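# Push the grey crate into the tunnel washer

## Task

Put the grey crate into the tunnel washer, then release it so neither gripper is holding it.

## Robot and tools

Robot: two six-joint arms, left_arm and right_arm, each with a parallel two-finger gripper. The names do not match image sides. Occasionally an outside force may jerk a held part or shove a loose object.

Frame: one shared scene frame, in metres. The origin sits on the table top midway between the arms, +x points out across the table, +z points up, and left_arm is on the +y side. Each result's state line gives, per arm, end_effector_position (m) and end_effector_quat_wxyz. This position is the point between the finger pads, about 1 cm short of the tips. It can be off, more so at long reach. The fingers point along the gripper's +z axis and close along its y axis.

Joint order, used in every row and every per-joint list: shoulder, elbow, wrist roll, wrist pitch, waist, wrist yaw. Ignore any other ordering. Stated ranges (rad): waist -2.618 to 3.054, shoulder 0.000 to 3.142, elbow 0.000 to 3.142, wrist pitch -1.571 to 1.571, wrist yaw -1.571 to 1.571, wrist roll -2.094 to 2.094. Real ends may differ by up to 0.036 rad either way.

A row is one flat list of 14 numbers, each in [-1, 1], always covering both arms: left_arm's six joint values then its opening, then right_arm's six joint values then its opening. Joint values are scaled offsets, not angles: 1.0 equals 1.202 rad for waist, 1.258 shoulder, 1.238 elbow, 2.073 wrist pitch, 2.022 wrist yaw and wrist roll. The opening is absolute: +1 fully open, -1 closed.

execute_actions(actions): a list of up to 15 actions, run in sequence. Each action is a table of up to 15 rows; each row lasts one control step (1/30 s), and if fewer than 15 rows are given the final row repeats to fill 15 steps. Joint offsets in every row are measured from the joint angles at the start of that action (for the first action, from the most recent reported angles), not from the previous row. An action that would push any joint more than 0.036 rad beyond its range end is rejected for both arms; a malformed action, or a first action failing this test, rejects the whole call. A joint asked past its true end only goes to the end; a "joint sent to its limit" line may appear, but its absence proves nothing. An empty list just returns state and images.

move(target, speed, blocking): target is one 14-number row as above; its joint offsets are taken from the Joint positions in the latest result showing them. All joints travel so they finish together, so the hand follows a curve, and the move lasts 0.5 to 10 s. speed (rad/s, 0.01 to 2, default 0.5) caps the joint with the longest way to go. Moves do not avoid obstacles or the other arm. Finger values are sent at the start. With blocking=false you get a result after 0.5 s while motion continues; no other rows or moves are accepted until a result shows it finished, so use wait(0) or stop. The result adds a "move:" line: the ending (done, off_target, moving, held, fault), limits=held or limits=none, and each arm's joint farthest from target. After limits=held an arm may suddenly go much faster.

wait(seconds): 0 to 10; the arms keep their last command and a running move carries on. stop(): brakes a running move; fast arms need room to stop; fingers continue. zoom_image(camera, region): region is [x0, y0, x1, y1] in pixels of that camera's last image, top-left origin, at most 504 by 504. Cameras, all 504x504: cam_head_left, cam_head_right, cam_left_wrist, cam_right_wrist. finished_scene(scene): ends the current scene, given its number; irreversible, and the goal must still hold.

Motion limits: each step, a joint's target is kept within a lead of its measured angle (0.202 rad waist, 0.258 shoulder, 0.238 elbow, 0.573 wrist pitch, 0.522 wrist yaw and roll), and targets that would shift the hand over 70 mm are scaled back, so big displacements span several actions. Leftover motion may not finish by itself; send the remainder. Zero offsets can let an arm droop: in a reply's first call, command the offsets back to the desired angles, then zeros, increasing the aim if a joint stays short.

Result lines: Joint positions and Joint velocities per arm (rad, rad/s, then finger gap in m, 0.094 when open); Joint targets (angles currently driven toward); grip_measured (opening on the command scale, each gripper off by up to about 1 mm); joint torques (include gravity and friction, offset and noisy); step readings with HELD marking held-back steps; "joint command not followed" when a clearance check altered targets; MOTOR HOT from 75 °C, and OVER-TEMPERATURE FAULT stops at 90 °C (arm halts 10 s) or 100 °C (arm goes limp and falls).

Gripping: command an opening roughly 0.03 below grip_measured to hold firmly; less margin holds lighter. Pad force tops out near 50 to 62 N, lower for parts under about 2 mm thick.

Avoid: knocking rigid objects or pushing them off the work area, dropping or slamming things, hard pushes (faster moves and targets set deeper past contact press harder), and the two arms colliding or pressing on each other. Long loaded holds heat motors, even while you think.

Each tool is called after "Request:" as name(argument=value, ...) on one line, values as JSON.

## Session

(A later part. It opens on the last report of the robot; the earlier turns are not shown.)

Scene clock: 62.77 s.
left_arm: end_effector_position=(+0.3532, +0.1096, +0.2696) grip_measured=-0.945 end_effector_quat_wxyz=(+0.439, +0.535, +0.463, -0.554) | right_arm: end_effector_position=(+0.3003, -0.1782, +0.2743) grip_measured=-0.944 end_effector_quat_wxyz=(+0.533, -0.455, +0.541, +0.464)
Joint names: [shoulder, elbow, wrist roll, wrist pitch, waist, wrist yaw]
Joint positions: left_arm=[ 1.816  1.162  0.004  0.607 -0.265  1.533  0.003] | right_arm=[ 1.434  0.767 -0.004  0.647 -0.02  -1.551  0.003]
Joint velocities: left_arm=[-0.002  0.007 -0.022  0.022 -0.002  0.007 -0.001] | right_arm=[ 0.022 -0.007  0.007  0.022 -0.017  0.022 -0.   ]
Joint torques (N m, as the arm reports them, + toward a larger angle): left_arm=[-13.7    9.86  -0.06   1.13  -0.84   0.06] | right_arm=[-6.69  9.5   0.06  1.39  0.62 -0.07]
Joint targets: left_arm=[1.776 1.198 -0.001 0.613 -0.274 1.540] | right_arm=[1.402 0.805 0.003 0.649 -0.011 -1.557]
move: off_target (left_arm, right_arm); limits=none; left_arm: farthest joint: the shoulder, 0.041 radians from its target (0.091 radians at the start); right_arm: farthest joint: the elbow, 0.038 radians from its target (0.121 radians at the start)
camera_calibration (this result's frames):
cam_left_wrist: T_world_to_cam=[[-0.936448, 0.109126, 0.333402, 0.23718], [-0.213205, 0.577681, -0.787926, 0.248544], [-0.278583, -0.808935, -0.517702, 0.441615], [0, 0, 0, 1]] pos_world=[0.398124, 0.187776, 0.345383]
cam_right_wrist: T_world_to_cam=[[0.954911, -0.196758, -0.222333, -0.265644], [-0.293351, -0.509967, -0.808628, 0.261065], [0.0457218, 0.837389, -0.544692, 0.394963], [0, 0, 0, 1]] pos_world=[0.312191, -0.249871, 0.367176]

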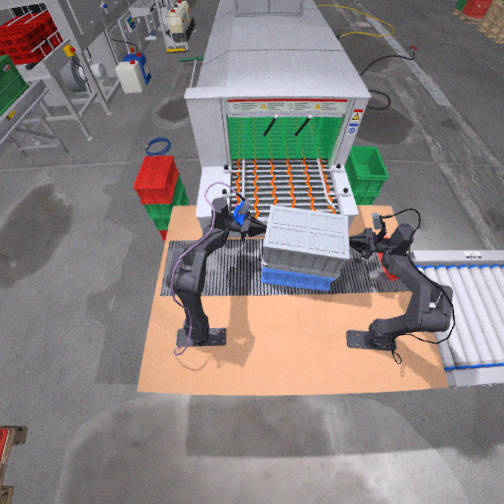

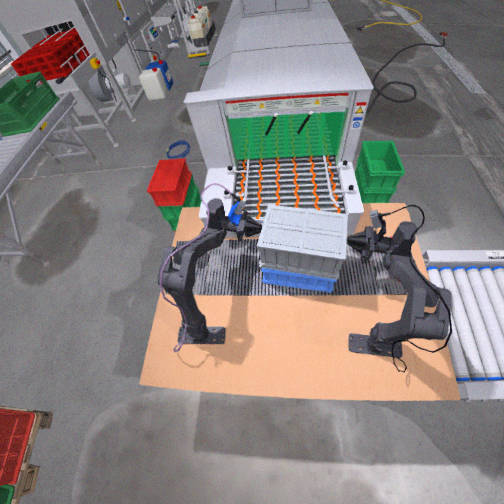

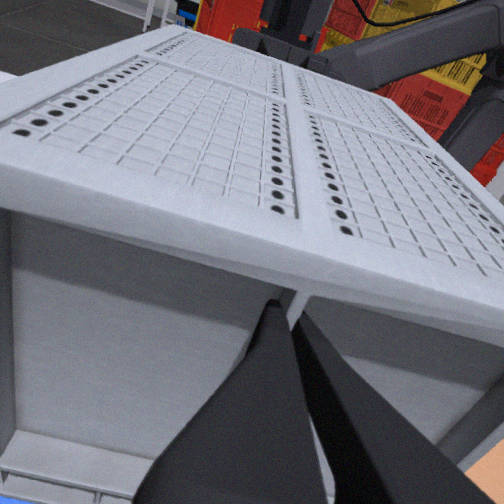

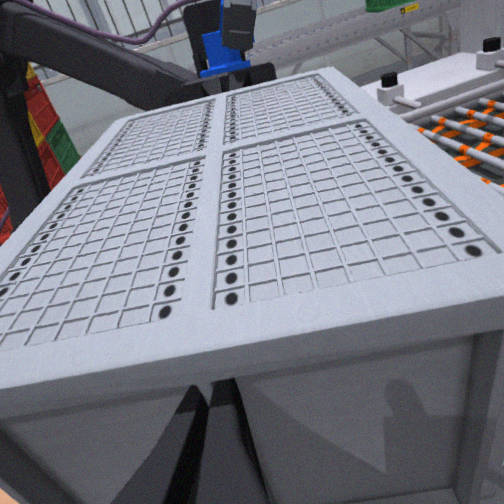

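Request:
move(target=[0.151,0.340,-0.002,-0.080,0.083,0.011,-1,0.321,0.472,0.003,-0.055,0.081,0.005,-1], speed=0.3)

Scene clock: 70.50 s.
left_arm: end_effector_position=(+0.4376, +0.1341, +0.2987) grip_measured=-0.945 end_effector_quat_wxyz=(+0.468, +0.518, +0.482, -0.530) | right_arm: end_effector_position=(+0.4067, -0.1579, +0.3029) grip_measured=-0.944 end_effector_quat_wxyz=(+0.522, -0.482, +0.517, +0.478)
Joint names: [shoulder, elbow, wrist roll, wrist pitch, waist, wrist yaw]
Joint positions: left_arm=[ 2.01   1.544  0.004  0.436 -0.172  1.537  0.003] | right_arm=[ 1.836  1.312 -0.004  0.529  0.067 -1.541  0.003]
Joint velocities: left_arm=[-0.002  0.017 -0.022 -0.022 -0.002  0.022 -0.   ] | right_arm=[-0.012  0.002  0.095 -0.066 -0.007 -0.022 -0.001]
Joint torques (N m, as the arm reports them, + toward a larger angle): left_arm=[-12.62  10.5   -0.05   1.08   0.51   0.14] | right_arm=[-8.09 10.2   0.06  1.37  0.92 -0.01]
Joint targets: left_arm=[2.006 1.583 -0.000 0.441 -0.165 1.555] | right_arm=[1.838 1.352 0.002 0.533 0.078 -1.541]
move: off_target (left_arm, right_arm); limits=none; left_arm: farthest joint: the elbow, 0.039 radians from its target (0.420 radians at the start); right_arm: farthest joint: the elbow, 0.039 radians from its target (0.584 radians at the start)
camera_calibration (this result's frames):
cam_left_wrist: T_world_to_cam=[[-0.947968, 0.0263526, 0.317274, 0.324776], [-0.250203, 0.554567, -0.793634, 0.29634], [-0.196864, -0.831722, -0.519118, 0.467754], [0, 0, 0, 1]] pos_world=[0.474106, 0.216143, 0.374962]
cam_right_wrist: T_world_to_cam=[[0.972335, -0.123702, -0.19815, -0.35972], [-0.233545, -0.532001, -0.813899, 0.299579], [-0.00473488, 0.837659, -0.546173, 0.409743], [0, 0, 0, 1]] pos_world=[0.421674, -0.228346, 0.396339]

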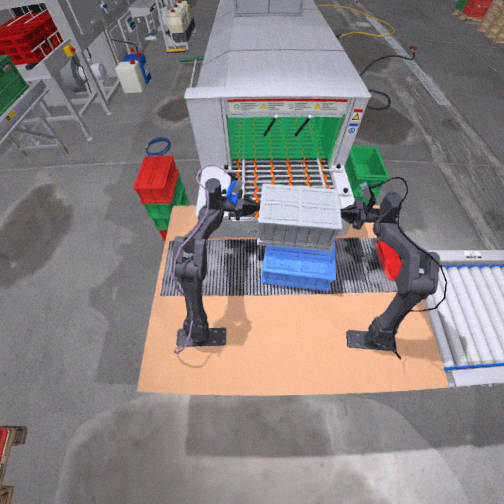

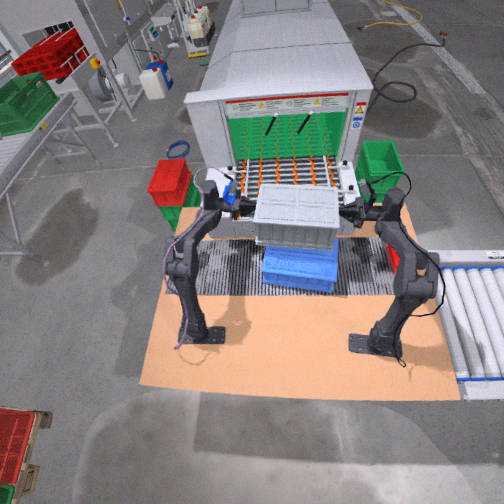

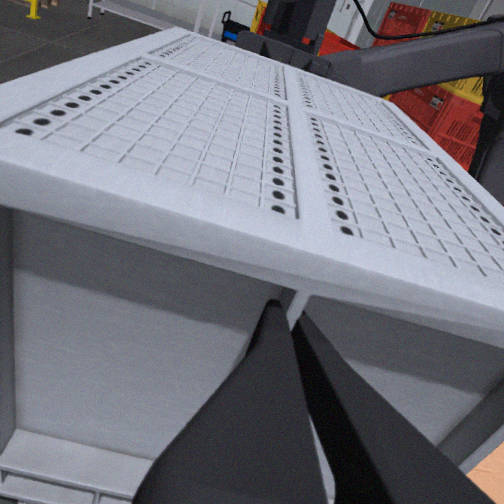

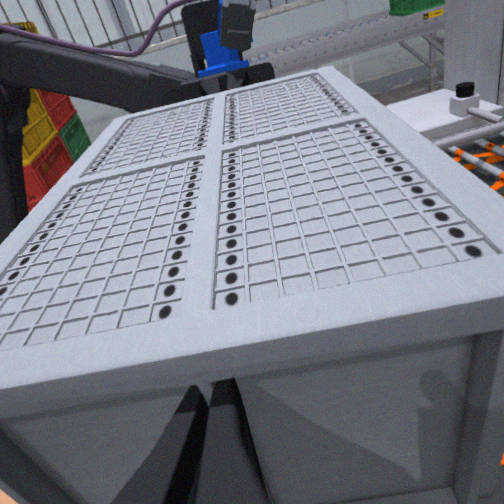

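Request:
zoom_image(camera="cam_head_right", region=[190,130,400,260])

Region (190, 130, 400, 260) of cam_head_right's 504x504 image, scaled by 2.400, with more detail than that image has; it fills the top 312 rows of this view, and the rest is white.

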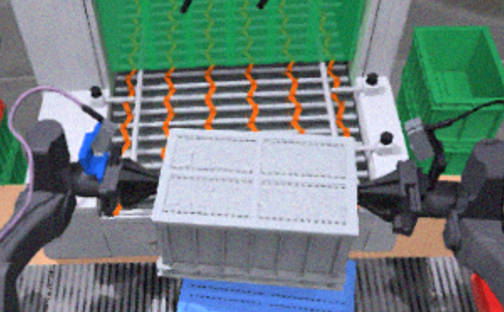

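Request:
move(target=[0.386,0.626,-0.002,-0.112,0.082,0.013,-1,0.556,0.872,0.003,-0.159,0.069,-0.002,-1], speed=0.4)

Scene clock: 81.87 s.
left_arm: end_effector_position=(+0.5622, +0.1697, +0.2749) grip_measured=-0.945 end_effector_quat_wxyz=(+0.488, +0.497, +0.503, -0.511) | right_arm: end_effector_position=(+0.5521, -0.1250, +0.2800) grip_measured=-0.944 end_effector_quat_wxyz=(-0.503, +0.501, -0.499, -0.497)
Joint names: [shoulder, elbow, wrist roll, wrist pitch, waist, wrist yaw]
Joint positions: left_arm=[ 2.508  2.277  0.004  0.199 -0.081  1.547  0.003] | right_arm=[ 2.543  2.351 -0.004  0.197  0.138 -1.544  0.003]
Joint velocities: left_arm=[-0.012 -0.017 -0.081 -0.037  0.002 -0.066  0.   ] | right_arm=[ 0.002 -0.007  0.051  0.007 -0.017 -0.037 -0.   ]
Joint torques (N m, as the arm reports them, + toward a larger angle): left_arm=[-17.32  10.84  -0.05   1.11   0.57   0.15] | right_arm=[-13.77  10.15   0.02   1.39   1.02  -0.02]
Joint targets: left_arm=[2.496 2.319 0.000 0.204 -0.074 1.563] | right_arm=[2.536 2.391 0.002 0.200 0.150 -1.545]
move: off_target (left_arm, right_arm); limits=none; left_arm: farthest joint: the elbow, 0.042 radians from its target (0.775 radians at the start); right_arm: farthest joint: the elbow, 0.041 radians from its target (1.080 radians at the start)
camera_calibration (this result's frames):
cam_left_wrist: T_world_to_cam=[[-0.946387, -0.0502457, 0.319103, 0.461085], [-0.295712, 0.532356, -0.793191, 0.318081], [-0.130022, -0.845028, -0.518673, 0.474061], [0, 0, 0, 1]] pos_world=[0.592064, 0.25443, 0.351049]
cam_right_wrist: T_world_to_cam=[[0.978878, -0.0503533, -0.198148, -0.496072], [-0.192942, -0.548047, -0.81389, 0.307959], [-0.0676127, 0.83493, -0.546187, 0.404694], [0, 0, 0, 1]] pos_world=[0.572374, -0.194094, 0.373387]

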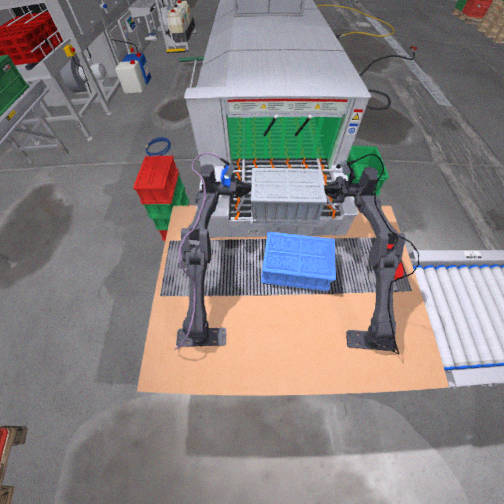

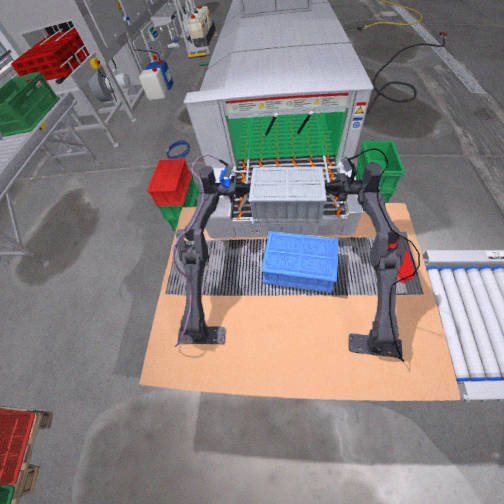

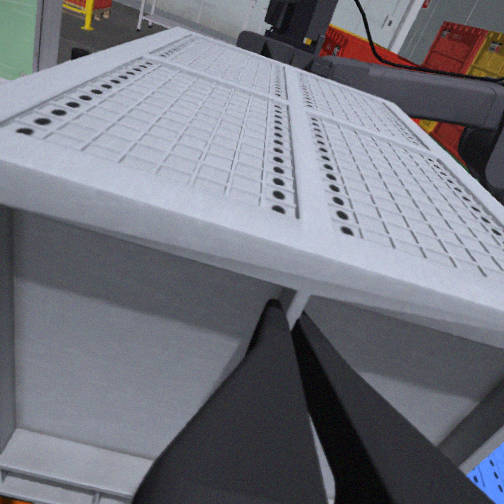

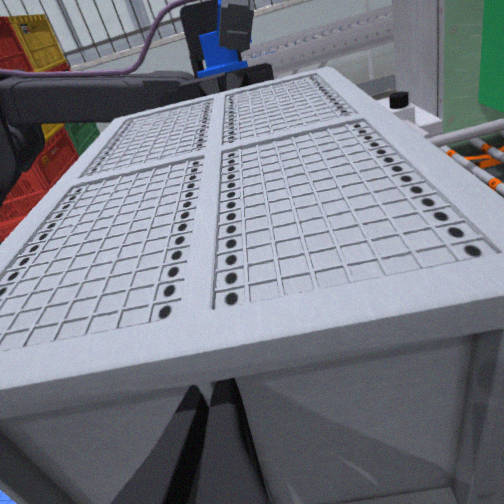

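Request:
move(target=[0.042,0.114,-0.002,-0.010,0.006,0.006,-1,0.043,0.100,0.003,-0.008,0.008,0.0,-1], speed=0.15)

Scene clock: 86.97 s.
left_arm: end_effector_position=(+0.5715, +0.1697, +0.2725) grip_measured=-0.945 end_effector_quat_wxyz=(+0.494, +0.502, +0.498, -0.505) | right_arm: end_effector_position=(+0.5600, -0.1248, +0.2770) grip_measured=-0.944 end_effector_quat_wxyz=(-0.509, +0.505, -0.494, -0.491)
Joint names: [shoulder, elbow, wrist roll, wrist pitch, waist, wrist yaw]
Joint positions: left_arm=[ 2.57   2.379  0.009  0.176 -0.08   1.547  0.003] | right_arm=[ 2.597  2.436 -0.007  0.184  0.138 -1.541  0.003]
Joint velocities: left_arm=[-0.002 -0.007 -0.007  0.007 -0.012  0.051 -0.001] | right_arm=[-0.017  0.002 -0.022  0.007 -0.007 -0.051  0.001]
Joint torques (N m, as the arm reports them, + toward a larger angle): left_arm=[-17.5   10.66  -0.09   1.04   0.48   0.09] | right_arm=[-13.75  10.     0.09   1.3    0.76   0.01]
Joint targets: left_arm=[2.561 2.419 -0.000 0.178 -0.074 1.560] | right_arm=[2.597 2.474 0.002 0.180 0.148 -1.544]
move: off_target (left_arm, right_arm); limits=none; left_arm: farthest joint: the elbow, 0.039 radians from its target (0.141 radians at the start); right_arm: farthest joint: the elbow, 0.039 radians from its target (0.124 radians at the start)
camera_calibration (this result's frames):
cam_left_wrist: T_world_to_cam=[[-0.95304, -0.0511029, 0.298501, 0.480174], [-0.27901, 0.531443, -0.799826, 0.311304], [-0.117763, -0.845551, -0.520745, 0.467722], [0, 0, 0, 1]] pos_world=[0.599562, 0.254581, 0.34922]
cam_right_wrist: T_world_to_cam=[[0.982661, -0.053265, -0.177598, -0.512478], [-0.177498, -0.547125, -0.818015, 0.29977], [-0.0535967, 0.835355, -0.547092, 0.395937], [0, 0, 0, 1]] pos_world=[0.578021, -0.194033, 0.370815]

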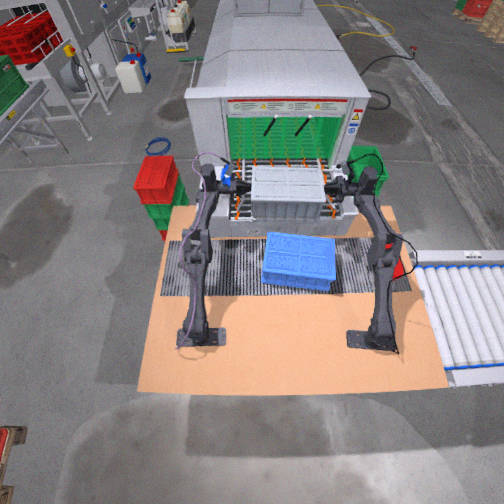

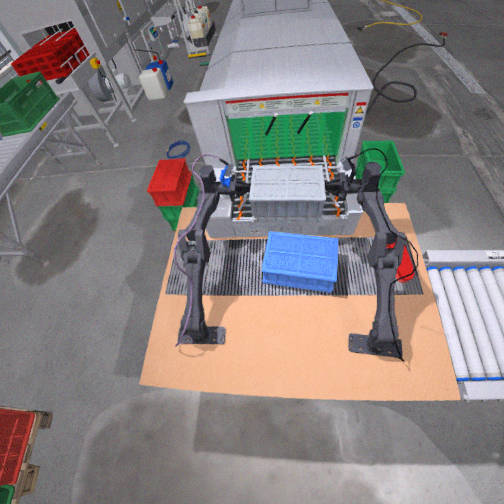

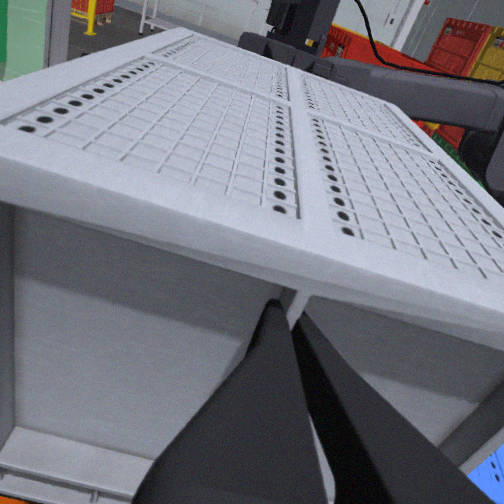

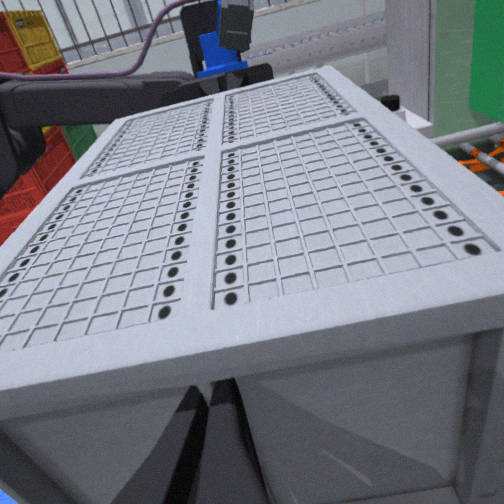

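Request:
move(target=[0.010,0.032,-0.004,0.001,0.005,0.006,-1,0.016,0.031,0.004,-0.002,0.008,-0.001,-1], speed=0.05)

Scene clock: 88.77 s.
left_arm: end_effector_position=(+0.5724, +0.1697, +0.2700) grip_measured=-0.945 end_effector_quat_wxyz=(+0.494, +0.501, +0.499, -0.506) | right_arm: end_effector_position=(+0.5608, -0.1248, +0.2760) grip_measured=-0.944 end_effector_quat_wxyz=(-0.510, +0.504, -0.495, -0.491)
Joint names: [shoulder, elbow, wrist roll, wrist pitch, waist, wrist yaw]
Joint positions: left_arm=[ 2.575  2.379  0.01   0.176 -0.08   1.545  0.003] | right_arm=[ 2.599  2.436 -0.007  0.184  0.138 -1.538  0.003]
Joint velocities: left_arm=[ 0.007 -0.012 -0.037 -0.007 -0.002 -0.007 -0.002] | right_arm=[ 0.012  0.002 -0.081 -0.007 -0.022  0.022  0.   ]
Joint torques (N m, as the arm reports them, + toward a larger angle): left_arm=[-15.99  10.61  -0.09   1.05   0.43   0.1 ] | right_arm=[-12.25   9.88   0.09   1.28   0.9   -0.03]
Joint targets: left_arm=[2.583 2.418 0.001 0.178 -0.074 1.559] | right_arm=[2.617 2.474 0.002 0.180 0.148 -1.543]
move: off_target (left_arm, right_arm); limits=none; left_arm: farthest joint: the elbow, 0.040 radians from its target (0.040 radians at the start); right_arm: farthest joint: the elbow, 0.038 radians from its target (0.038 radians at the start)
camera_calibration (this result's frames):
cam_left_wrist: T_world_to_cam=[[-0.951701, -0.0526167, 0.302483, 0.480263], [-0.28317, 0.531177, -0.79854, 0.311656], [-0.118655, -0.845626, -0.520421, 0.466934], [0, 0, 0, 1]] pos_world=[0.600723, 0.254577, 0.346601]
cam_right_wrist: T_world_to_cam=[[0.982153, -0.0562581, -0.179474, -0.513064], [-0.180728, -0.546558, -0.817687, 0.300858], [-0.0520917, 0.835529, -0.546971, 0.394554], [0, 0, 0, 1]] pos_world=[0.578834, -0.194089, 0.369735]

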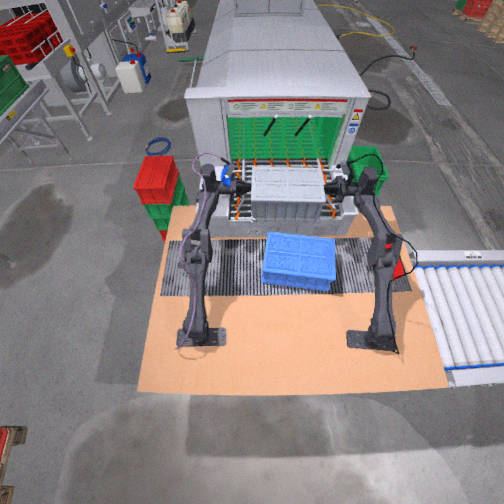

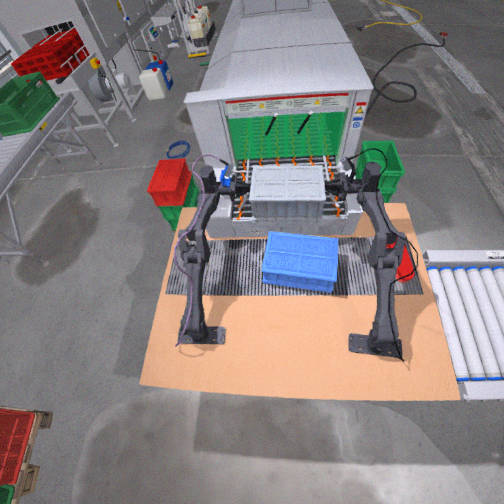

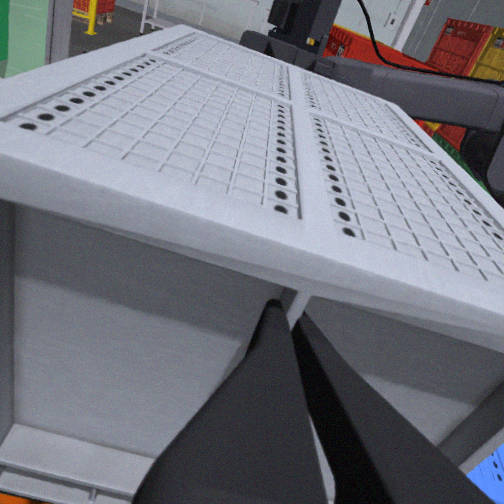

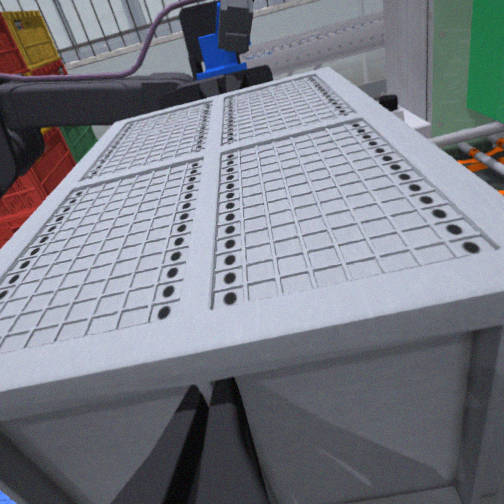

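Request:
move(target=[0.014,0.031,-0.004,0.001,0.005,0.006,-1,0.030,0.031,0.004,-0.002,0.008,-0.002,-1], speed=0.05)

Scene clock: 90.87 s.
left_arm: end_effector_position=(+0.5735, +0.1697, +0.2696) grip_measured=-0.945 end_effector_quat_wxyz=(+0.495, +0.502, +0.498, -0.505) | right_arm: end_effector_position=(+0.5630, -0.1248, +0.2753) grip_measured=-0.944 end_effector_quat_wxyz=(-0.513, +0.506, -0.494, -0.487)
Joint names: [shoulder, elbow, wrist roll, wrist pitch, waist, wrist yaw]
Joint positions: left_arm=[ 2.583  2.39   0.01   0.177 -0.08   1.545  0.003] | right_arm=[ 2.611  2.452 -0.006  0.192  0.138 -1.534  0.003]
Joint velocities: left_arm=[-0.017 -0.022  0.022 -0.007 -0.007 -0.022  0.001] | right_arm=[ 0.002 -0.007  0.022  0.037  0.017  0.022 -0.001]
Joint torques (N m, as the arm reports them, + toward a larger angle): left_arm=[-15.8    9.58  -0.09   1.04   0.43   0.09] | right_arm=[-11.86   8.77   0.11   1.2    0.83  -0.05]
Joint targets: left_arm=[2.593 2.417 0.001 0.178 -0.074 1.557] | right_arm=[2.637 2.475 0.002 0.180 0.148 -1.542]
move: off_target (left_arm, right_arm); limits=none; left_arm: farthest joint: the elbow, 0.027 radians from its target (0.038 radians at the start); right_arm: farthest joint: the shoulder, 0.026 radians from its target (0.038 radians at the start)
camera_calibration (this result's frames):
cam_left_wrist: T_world_to_cam=[[-0.953075, -0.0525622, 0.298136, 0.483319], [-0.279514, 0.531032, -0.799923, 0.309954], [-0.116274, -0.84572, -0.520805, 0.465568], [0, 0, 0, 1]] pos_world=[0.601409, 0.254549, 0.346315]
cam_right_wrist: T_world_to_cam=[[0.983833, -0.0603133, -0.168628, -0.519824], [-0.173964, -0.545497, -0.81986, 0.297624], [-0.0425374, 0.83594, -0.54717, 0.388992], [0, 0, 0, 1]] pos_world=[0.579743, -0.194174, 0.369198]

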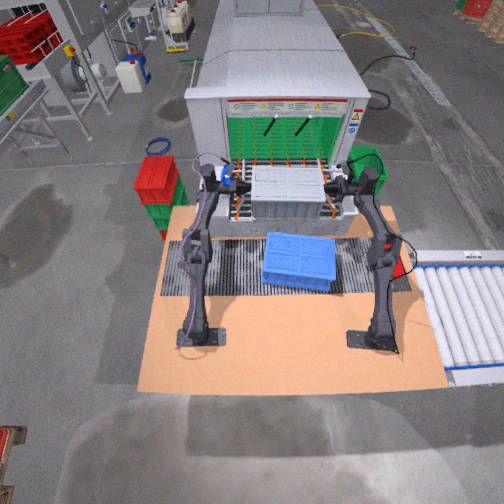

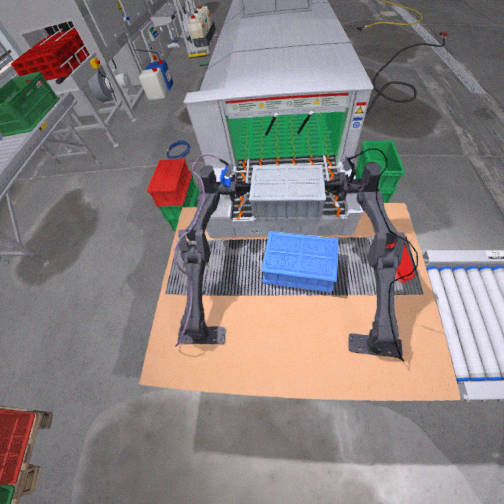

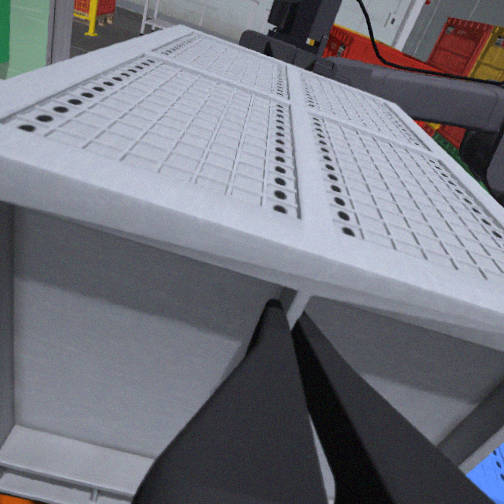

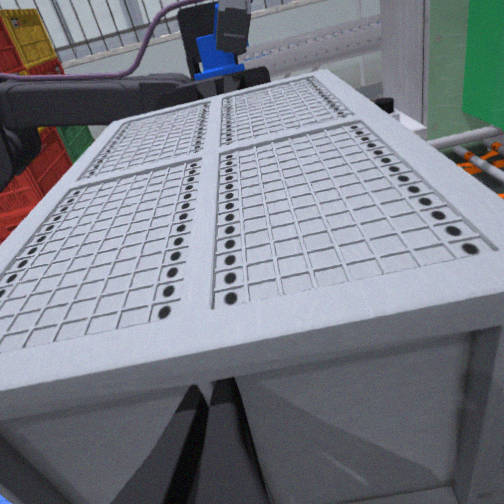

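Request:
execute_actions(actions=[[[0.0,0.018,-0.004,0,0.0,0,-0.4,0.0,0.018,0.004,0,0.0,0,-0.4]],[[0.0,0.018,-0.004,0,0.01,0,-0.3,0.0,0.018,0.004,0,-0.01,0,-0.3],[0.0,0.018,-0.004,0,0.015,0,-0.3,0.0,0.018,0.004,0,-0.015,0,-0.3],[0.0,0.018,-0.004,0,0.02,0,-0.3,0.0,0.018,0.004,0,-0.02,0,-0.3],[0.0,0.018,-0.004,0,0.025,0,-0.3,0.0,0.018,0.004,0,-0.025,0,-0.3],[0.0,0.018,-0.004,0,0.03,0,-0.3,0.0,0.018,0.004,0,-0.03,0,-0.3],[0.0,0.018,-0.004,0,0.035,0,-0.3,0.0,0.018,0.004,0,-0.035,0,-0.3],[0.0,0.018,-0.004,0,0.04,0,-0.3,0.0,0.018,0.004,0,-0.04,0,-0.3],[0.0,0.018,-0.004,0,0.045,0,-0.3,0.0,0.018,0.004,0,-0.045,0,-0.3],[0.0,0.018,-0.004,0,0.05,0,-0.3,0.0,0.018,0.004,0,-0.05,0,-0.3],[0.0,0.018,-0.004,0,0.055,0,-0.3,0.0,0.018,0.004,0,-0.055,0,-0.3],[0.0,0.018,-0.004,0,0.06,0,-0.3,0.0,0.018,0.004,0,-0.06,0,-0.3],[0.0,0.018,-0.004,0,0.065,0,-0.3,0.0,0.018,0.004,0,-0.065,0,-0.3],[0.0,0.018,-0.004,0,0.07,0,-0.3,0.0,0.018,0.004,0,-0.07,0,-0.3],[0.0,0.018,-0.004,0,0.075,0,-0.3,0.0,0.018,0.004,0,-0.075,0,-0.3],[0.0,0.018,-0.004,0,0.08,0,-0.3,0.0,0.018,0.004,0,-0.08,0,-0.3]]])

Scene clock: 95.13 s.
left_arm: end_effector_position=(+0.5878, +0.2117, +0.2696) grip_measured=-0.302 end_effector_quat_wxyz=(+0.513, +0.480, +0.519, -0.486) | right_arm: end_effector_position=(+0.5776, -0.1719, +0.2754) grip_measured=-0.303 end_effector_quat_wxyz=(+0.534, -0.484, +0.515, +0.464)
Joint names: [shoulder, elbow, wrist roll, wrist pitch, waist, wrist yaw]
Joint positions: left_arm=[ 2.583  2.39   0.003  0.177 -0.007  1.538  0.033] | right_arm=[ 2.611  2.452 -0.006  0.192  0.057 -1.529  0.033]
Joint velocities: left_arm=[-0.002  0.002  0.007  0.037  0.227  0.066 -0.   ] | right_arm=[-0.002 -0.002  0.007 -0.081 -0.208 -0.037  0.   ]
Joint torques (N m, as the arm reports them, + toward a larger angle): left_arm=[-16.77   9.19  -0.02   1.02   0.69   0.02] | right_arm=[-13.77   8.76   0.1    1.34  -0.17  -0.01]
Joint targets: left_arm=[2.583 2.413 -0.001 0.177 0.016 1.540] | right_arm=[2.611 2.474 0.002 0.192 0.042 -1.531]
Step readings (joint positions; steps 1 to 15: 1st action; 16 to 30: 2nd action):
0: left_arm=[2.583 2.390 0.010 0.177 -0.080 1.545] | right_arm=[2.611 2.452 -0.006 0.192 0.138 -1.534]
1: left_arm=[2.583 2.390 0.009 0.177 -0.080 1.545] | right_arm=[2.611 2.452 -0.006 0.192 0.138 -1.534]
2: left_arm=[2.583 2.390 0.009 0.177 -0.080 1.546] | right_arm=[2.611 2.452 -0.006 0.192 0.138 -1.534]
4: left_arm=[2.583 2.390 0.008 0.177 -0.080 1.545] | right_arm=[2.611 2.452 -0.006 0.192 0.138 -1.533]
8: left_arm=[2.583 2.390 0.007 0.177 -0.080 1.540] | right_arm=[2.611 2.452 -0.006 0.192 0.138 -1.530]
15: left_arm=[2.583 2.390 0.007 0.177 -0.080 1.540] | right_arm=[2.611 2.452 -0.006 0.192 0.138 -1.530]
16: left_arm=[2.583 2.390 0.007 0.177 -0.080 1.540] | right_arm=[2.611 2.452 -0.006 0.192 0.137 -1.530]
17: left_arm=[2.583 2.390 0.006 0.177 -0.079 1.539] | right_arm=[2.611 2.452 -0.006 0.192 0.136 -1.530]
19: left_arm=[2.583 2.390 0.005 0.177 -0.077 1.538] | right_arm=[2.611 2.452 -0.006 0.192 0.133 -1.529]
23: left_arm=[2.583 2.390 0.004 0.177 -0.062 1.538] | right_arm=[2.611 2.452 -0.006 0.192 0.112 -1.529]
30: Joint positions above
camera_calibration (this result's frames):
cam_left_wrist: T_world_to_cam=[[-0.944044, -0.128939, 0.303571, 0.50863], [-0.325873, 0.50661, -0.798219, 0.323617], [-0.05087, -0.85248, -0.52028, 0.465647], [0, 0, 0, 1]] pos_world=[0.609315, 0.29859, 0.346179]
cam_right_wrist: T_world_to_cam=[[0.975116, -0.144781, -0.167892, -0.546679], [-0.219655, -0.528395, -0.820092, 0.303915], [0.0300205, 0.836562, -0.547049, 0.387225], [0, 0, 0, 1]] pos_world=[0.588207, -0.2425, 0.369286]

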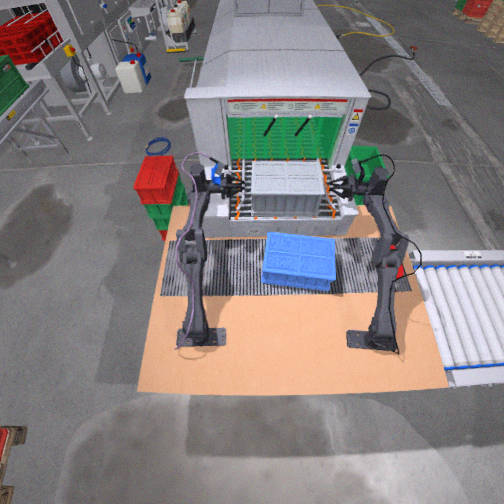

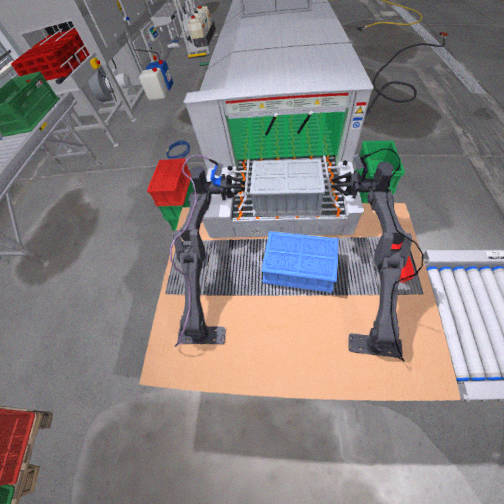

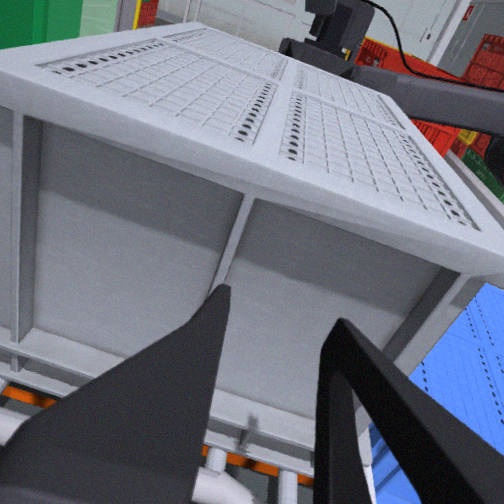

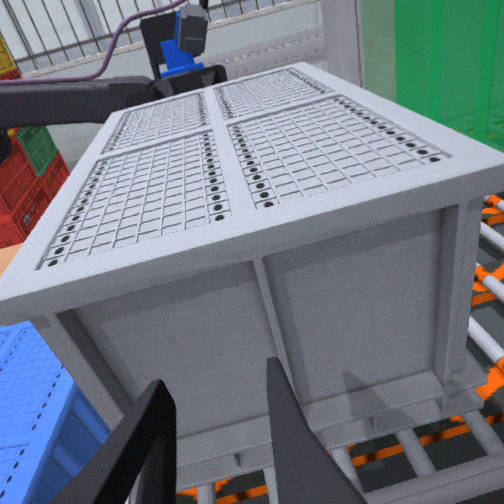

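Released and clear. Retract.

Request:
move(target=[-0.73,-0.82,0,0.05,0.05,0,1,-0.78,-0.92,0,0.08,-0.05,0,1], speed=0.8)

Request:
wait(seconds=3)

Scene clock: 102.77 s.
left_arm: end_effector_position=(+0.4024, +0.2231, +0.3618) grip_measured=+1.000 end_effector_quat_wxyz=(+0.520, +0.463, +0.535, -0.478) | right_arm: end_effector_position=(+0.3786, -0.1792, +0.3640) grip_measured=+1.000 end_effector_quat_wxyz=(+0.545, -0.471, +0.527, +0.451)
Joint names: [shoulder, elbow, wrist roll, wrist pitch, waist, wrist yaw]
Joint positions: left_arm=[1.689 1.384 0.003 0.27  0.04  1.536 0.094] | right_arm=[ 1.65   1.329 -0.006  0.352  0.006 -1.529  0.094]
Joint velocities: left_arm=[-0.022  0.002 -0.051 -0.007 -0.002 -0.022  0.   ] | right_arm=[ 0.017 -0.002  0.022  0.007 -0.007 -0.022  0.   ]
Joint torques (N m, as the arm reports them, + toward a larger angle): left_arm=[-11.41   6.72   0.     1.13   1.15   0.02] | right_arm=[-8.37  5.55  0.    1.39 -0.75  0.01]
Joint targets: left_arm=[1.664 1.375 0.004 0.280 0.054 1.539] | right_arm=[1.629 1.313 -0.006 0.358 -0.003 -1.529]
move: off_target (left_arm); limits=none; left_arm: farthest joint: the shoulder, 0.024 radians from its target (0.918 radians at the start); right_arm: farthest joint: the shoulder, 0.020 radians from its target (0.981 radians at the start)
camera_calibration (this result's frames):
cam_left_wrist: T_world_to_cam=[[-0.930692, -0.173671, 0.321947, 0.305041], [-0.365259, 0.489152, -0.792033, 0.348503], [-0.019928, -0.854733, -0.518685, 0.501373], [0, 0, 0, 1]] pos_world=[0.421184, 0.311046, 0.437873]
cam_right_wrist: T_world_to_cam=[[0.966272, -0.193646, -0.169764, -0.343513], [-0.247528, -0.516509, -0.819725, 0.341582], [0.0710518, 0.834098, -0.547021, 0.431822], [0, 0, 0, 1]] pos_world=[0.385796, -0.250271, 0.457903]

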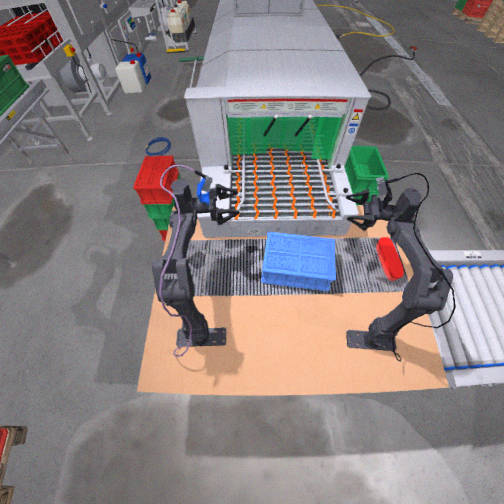

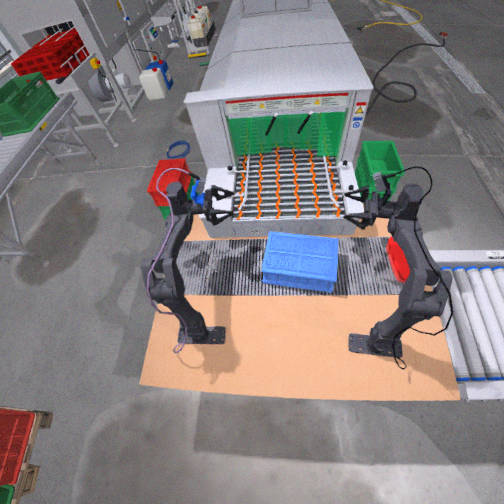

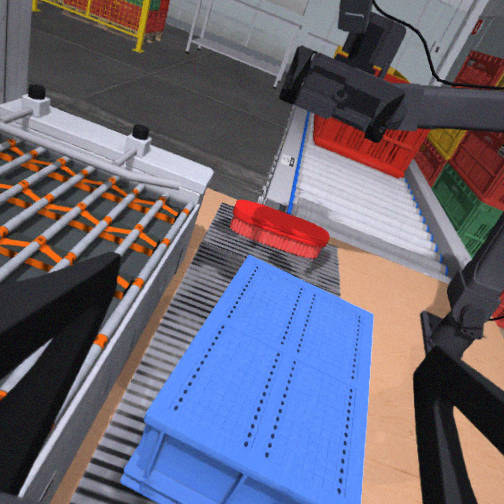

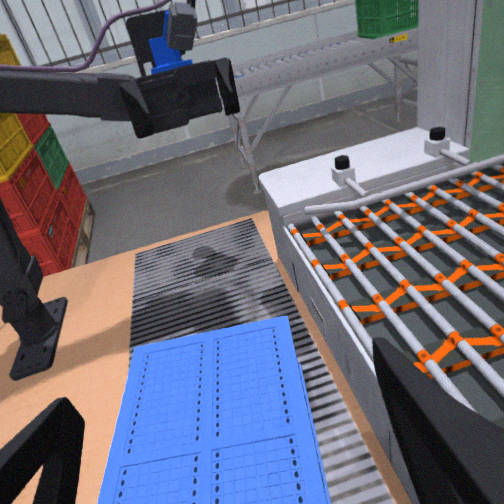

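Scene clock: 105.77 s.
left_arm: end_effector_position=(+0.4024, +0.2231, +0.3618) grip_measured=+1.000 end_effector_quat_wxyz=(+0.520, +0.463, +0.535, -0.478) | right_arm: end_effector_position=(+0.3786, -0.1792, +0.3640) grip_measured=+1.000 end_effector_quat_wxyz=(+0.545, -0.471, +0.527, +0.451)
Joint names: [shoulder, elbow, wrist roll, wrist pitch, waist, wrist yaw]
Joint positions: left_arm=[1.689 1.384 0.003 0.27  0.04  1.536 0.094] | right_arm=[ 1.65   1.329 -0.006  0.353  0.006 -1.529  0.094]
Joint velocities: left_arm=[-0.002 -0.002 -0.007 -0.007 -0.007  0.022  0.   ] | right_arm=[-0.002 -0.007  0.037  0.022 -0.002 -0.051  0.   ]
Joint torques (N m, as the arm reports them, + toward a larger angle): left_arm=[-11.4    6.68   0.     1.13   1.09   0.01] | right_arm=[-8.29  5.66  0.03  1.38 -0.66  0.  ]
Joint targets: left_arm=[1.664 1.375 0.004 0.280 0.054 1.539] | right_arm=[1.629 1.313 -0.006 0.358 -0.003 -1.529]
wait: 3.00 s; at rest by 0.17 s
camera_calibration (this result's frames):
cam_left_wrist: T_world_to_cam=[[-0.930692, -0.173671, 0.321947, 0.305041], [-0.365259, 0.489152, -0.792033, 0.348503], [-0.019928, -0.854733, -0.518685, 0.501373], [0, 0, 0, 1]] pos_world=[0.421184, 0.311046, 0.437873]
cam_right_wrist: T_world_to_cam=[[0.966336, -0.193653, -0.169389, -0.343669], [-0.247217, -0.516543, -0.819797, 0.341509], [0.0712593, 0.834075, -0.547029, 0.431758], [0, 0, 0, 1]] pos_world=[0.38576, -0.250267, 0.457938]

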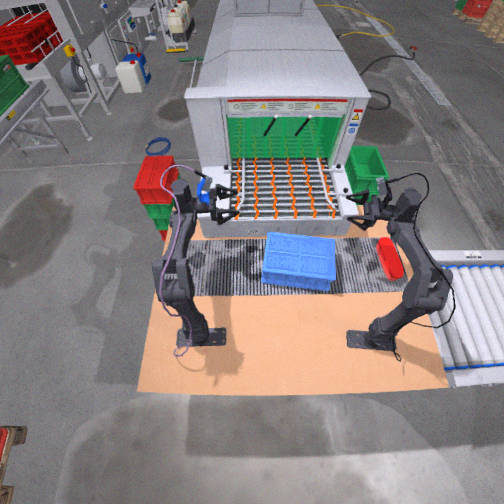

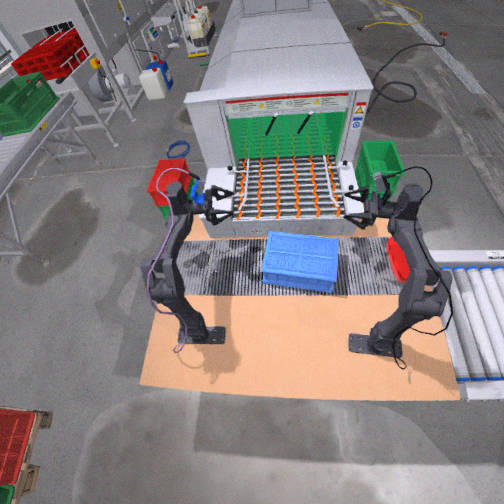

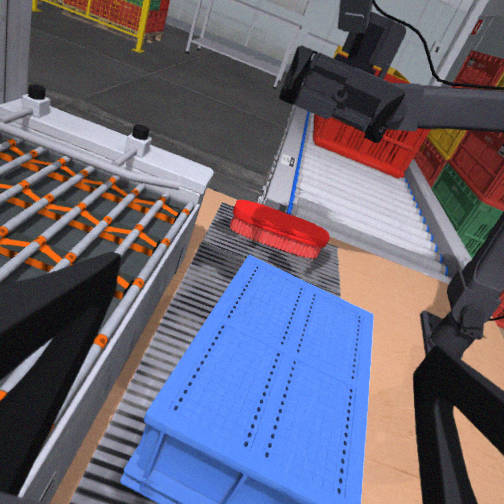

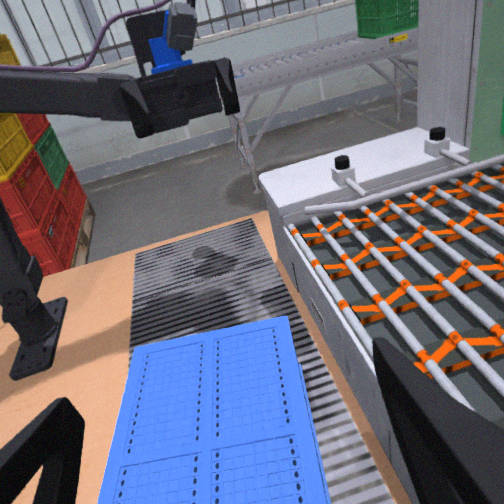

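The crate has gone through the curtain into the washer.

Request:
finished_scene(scene=2)

The scene is finished: the task was done.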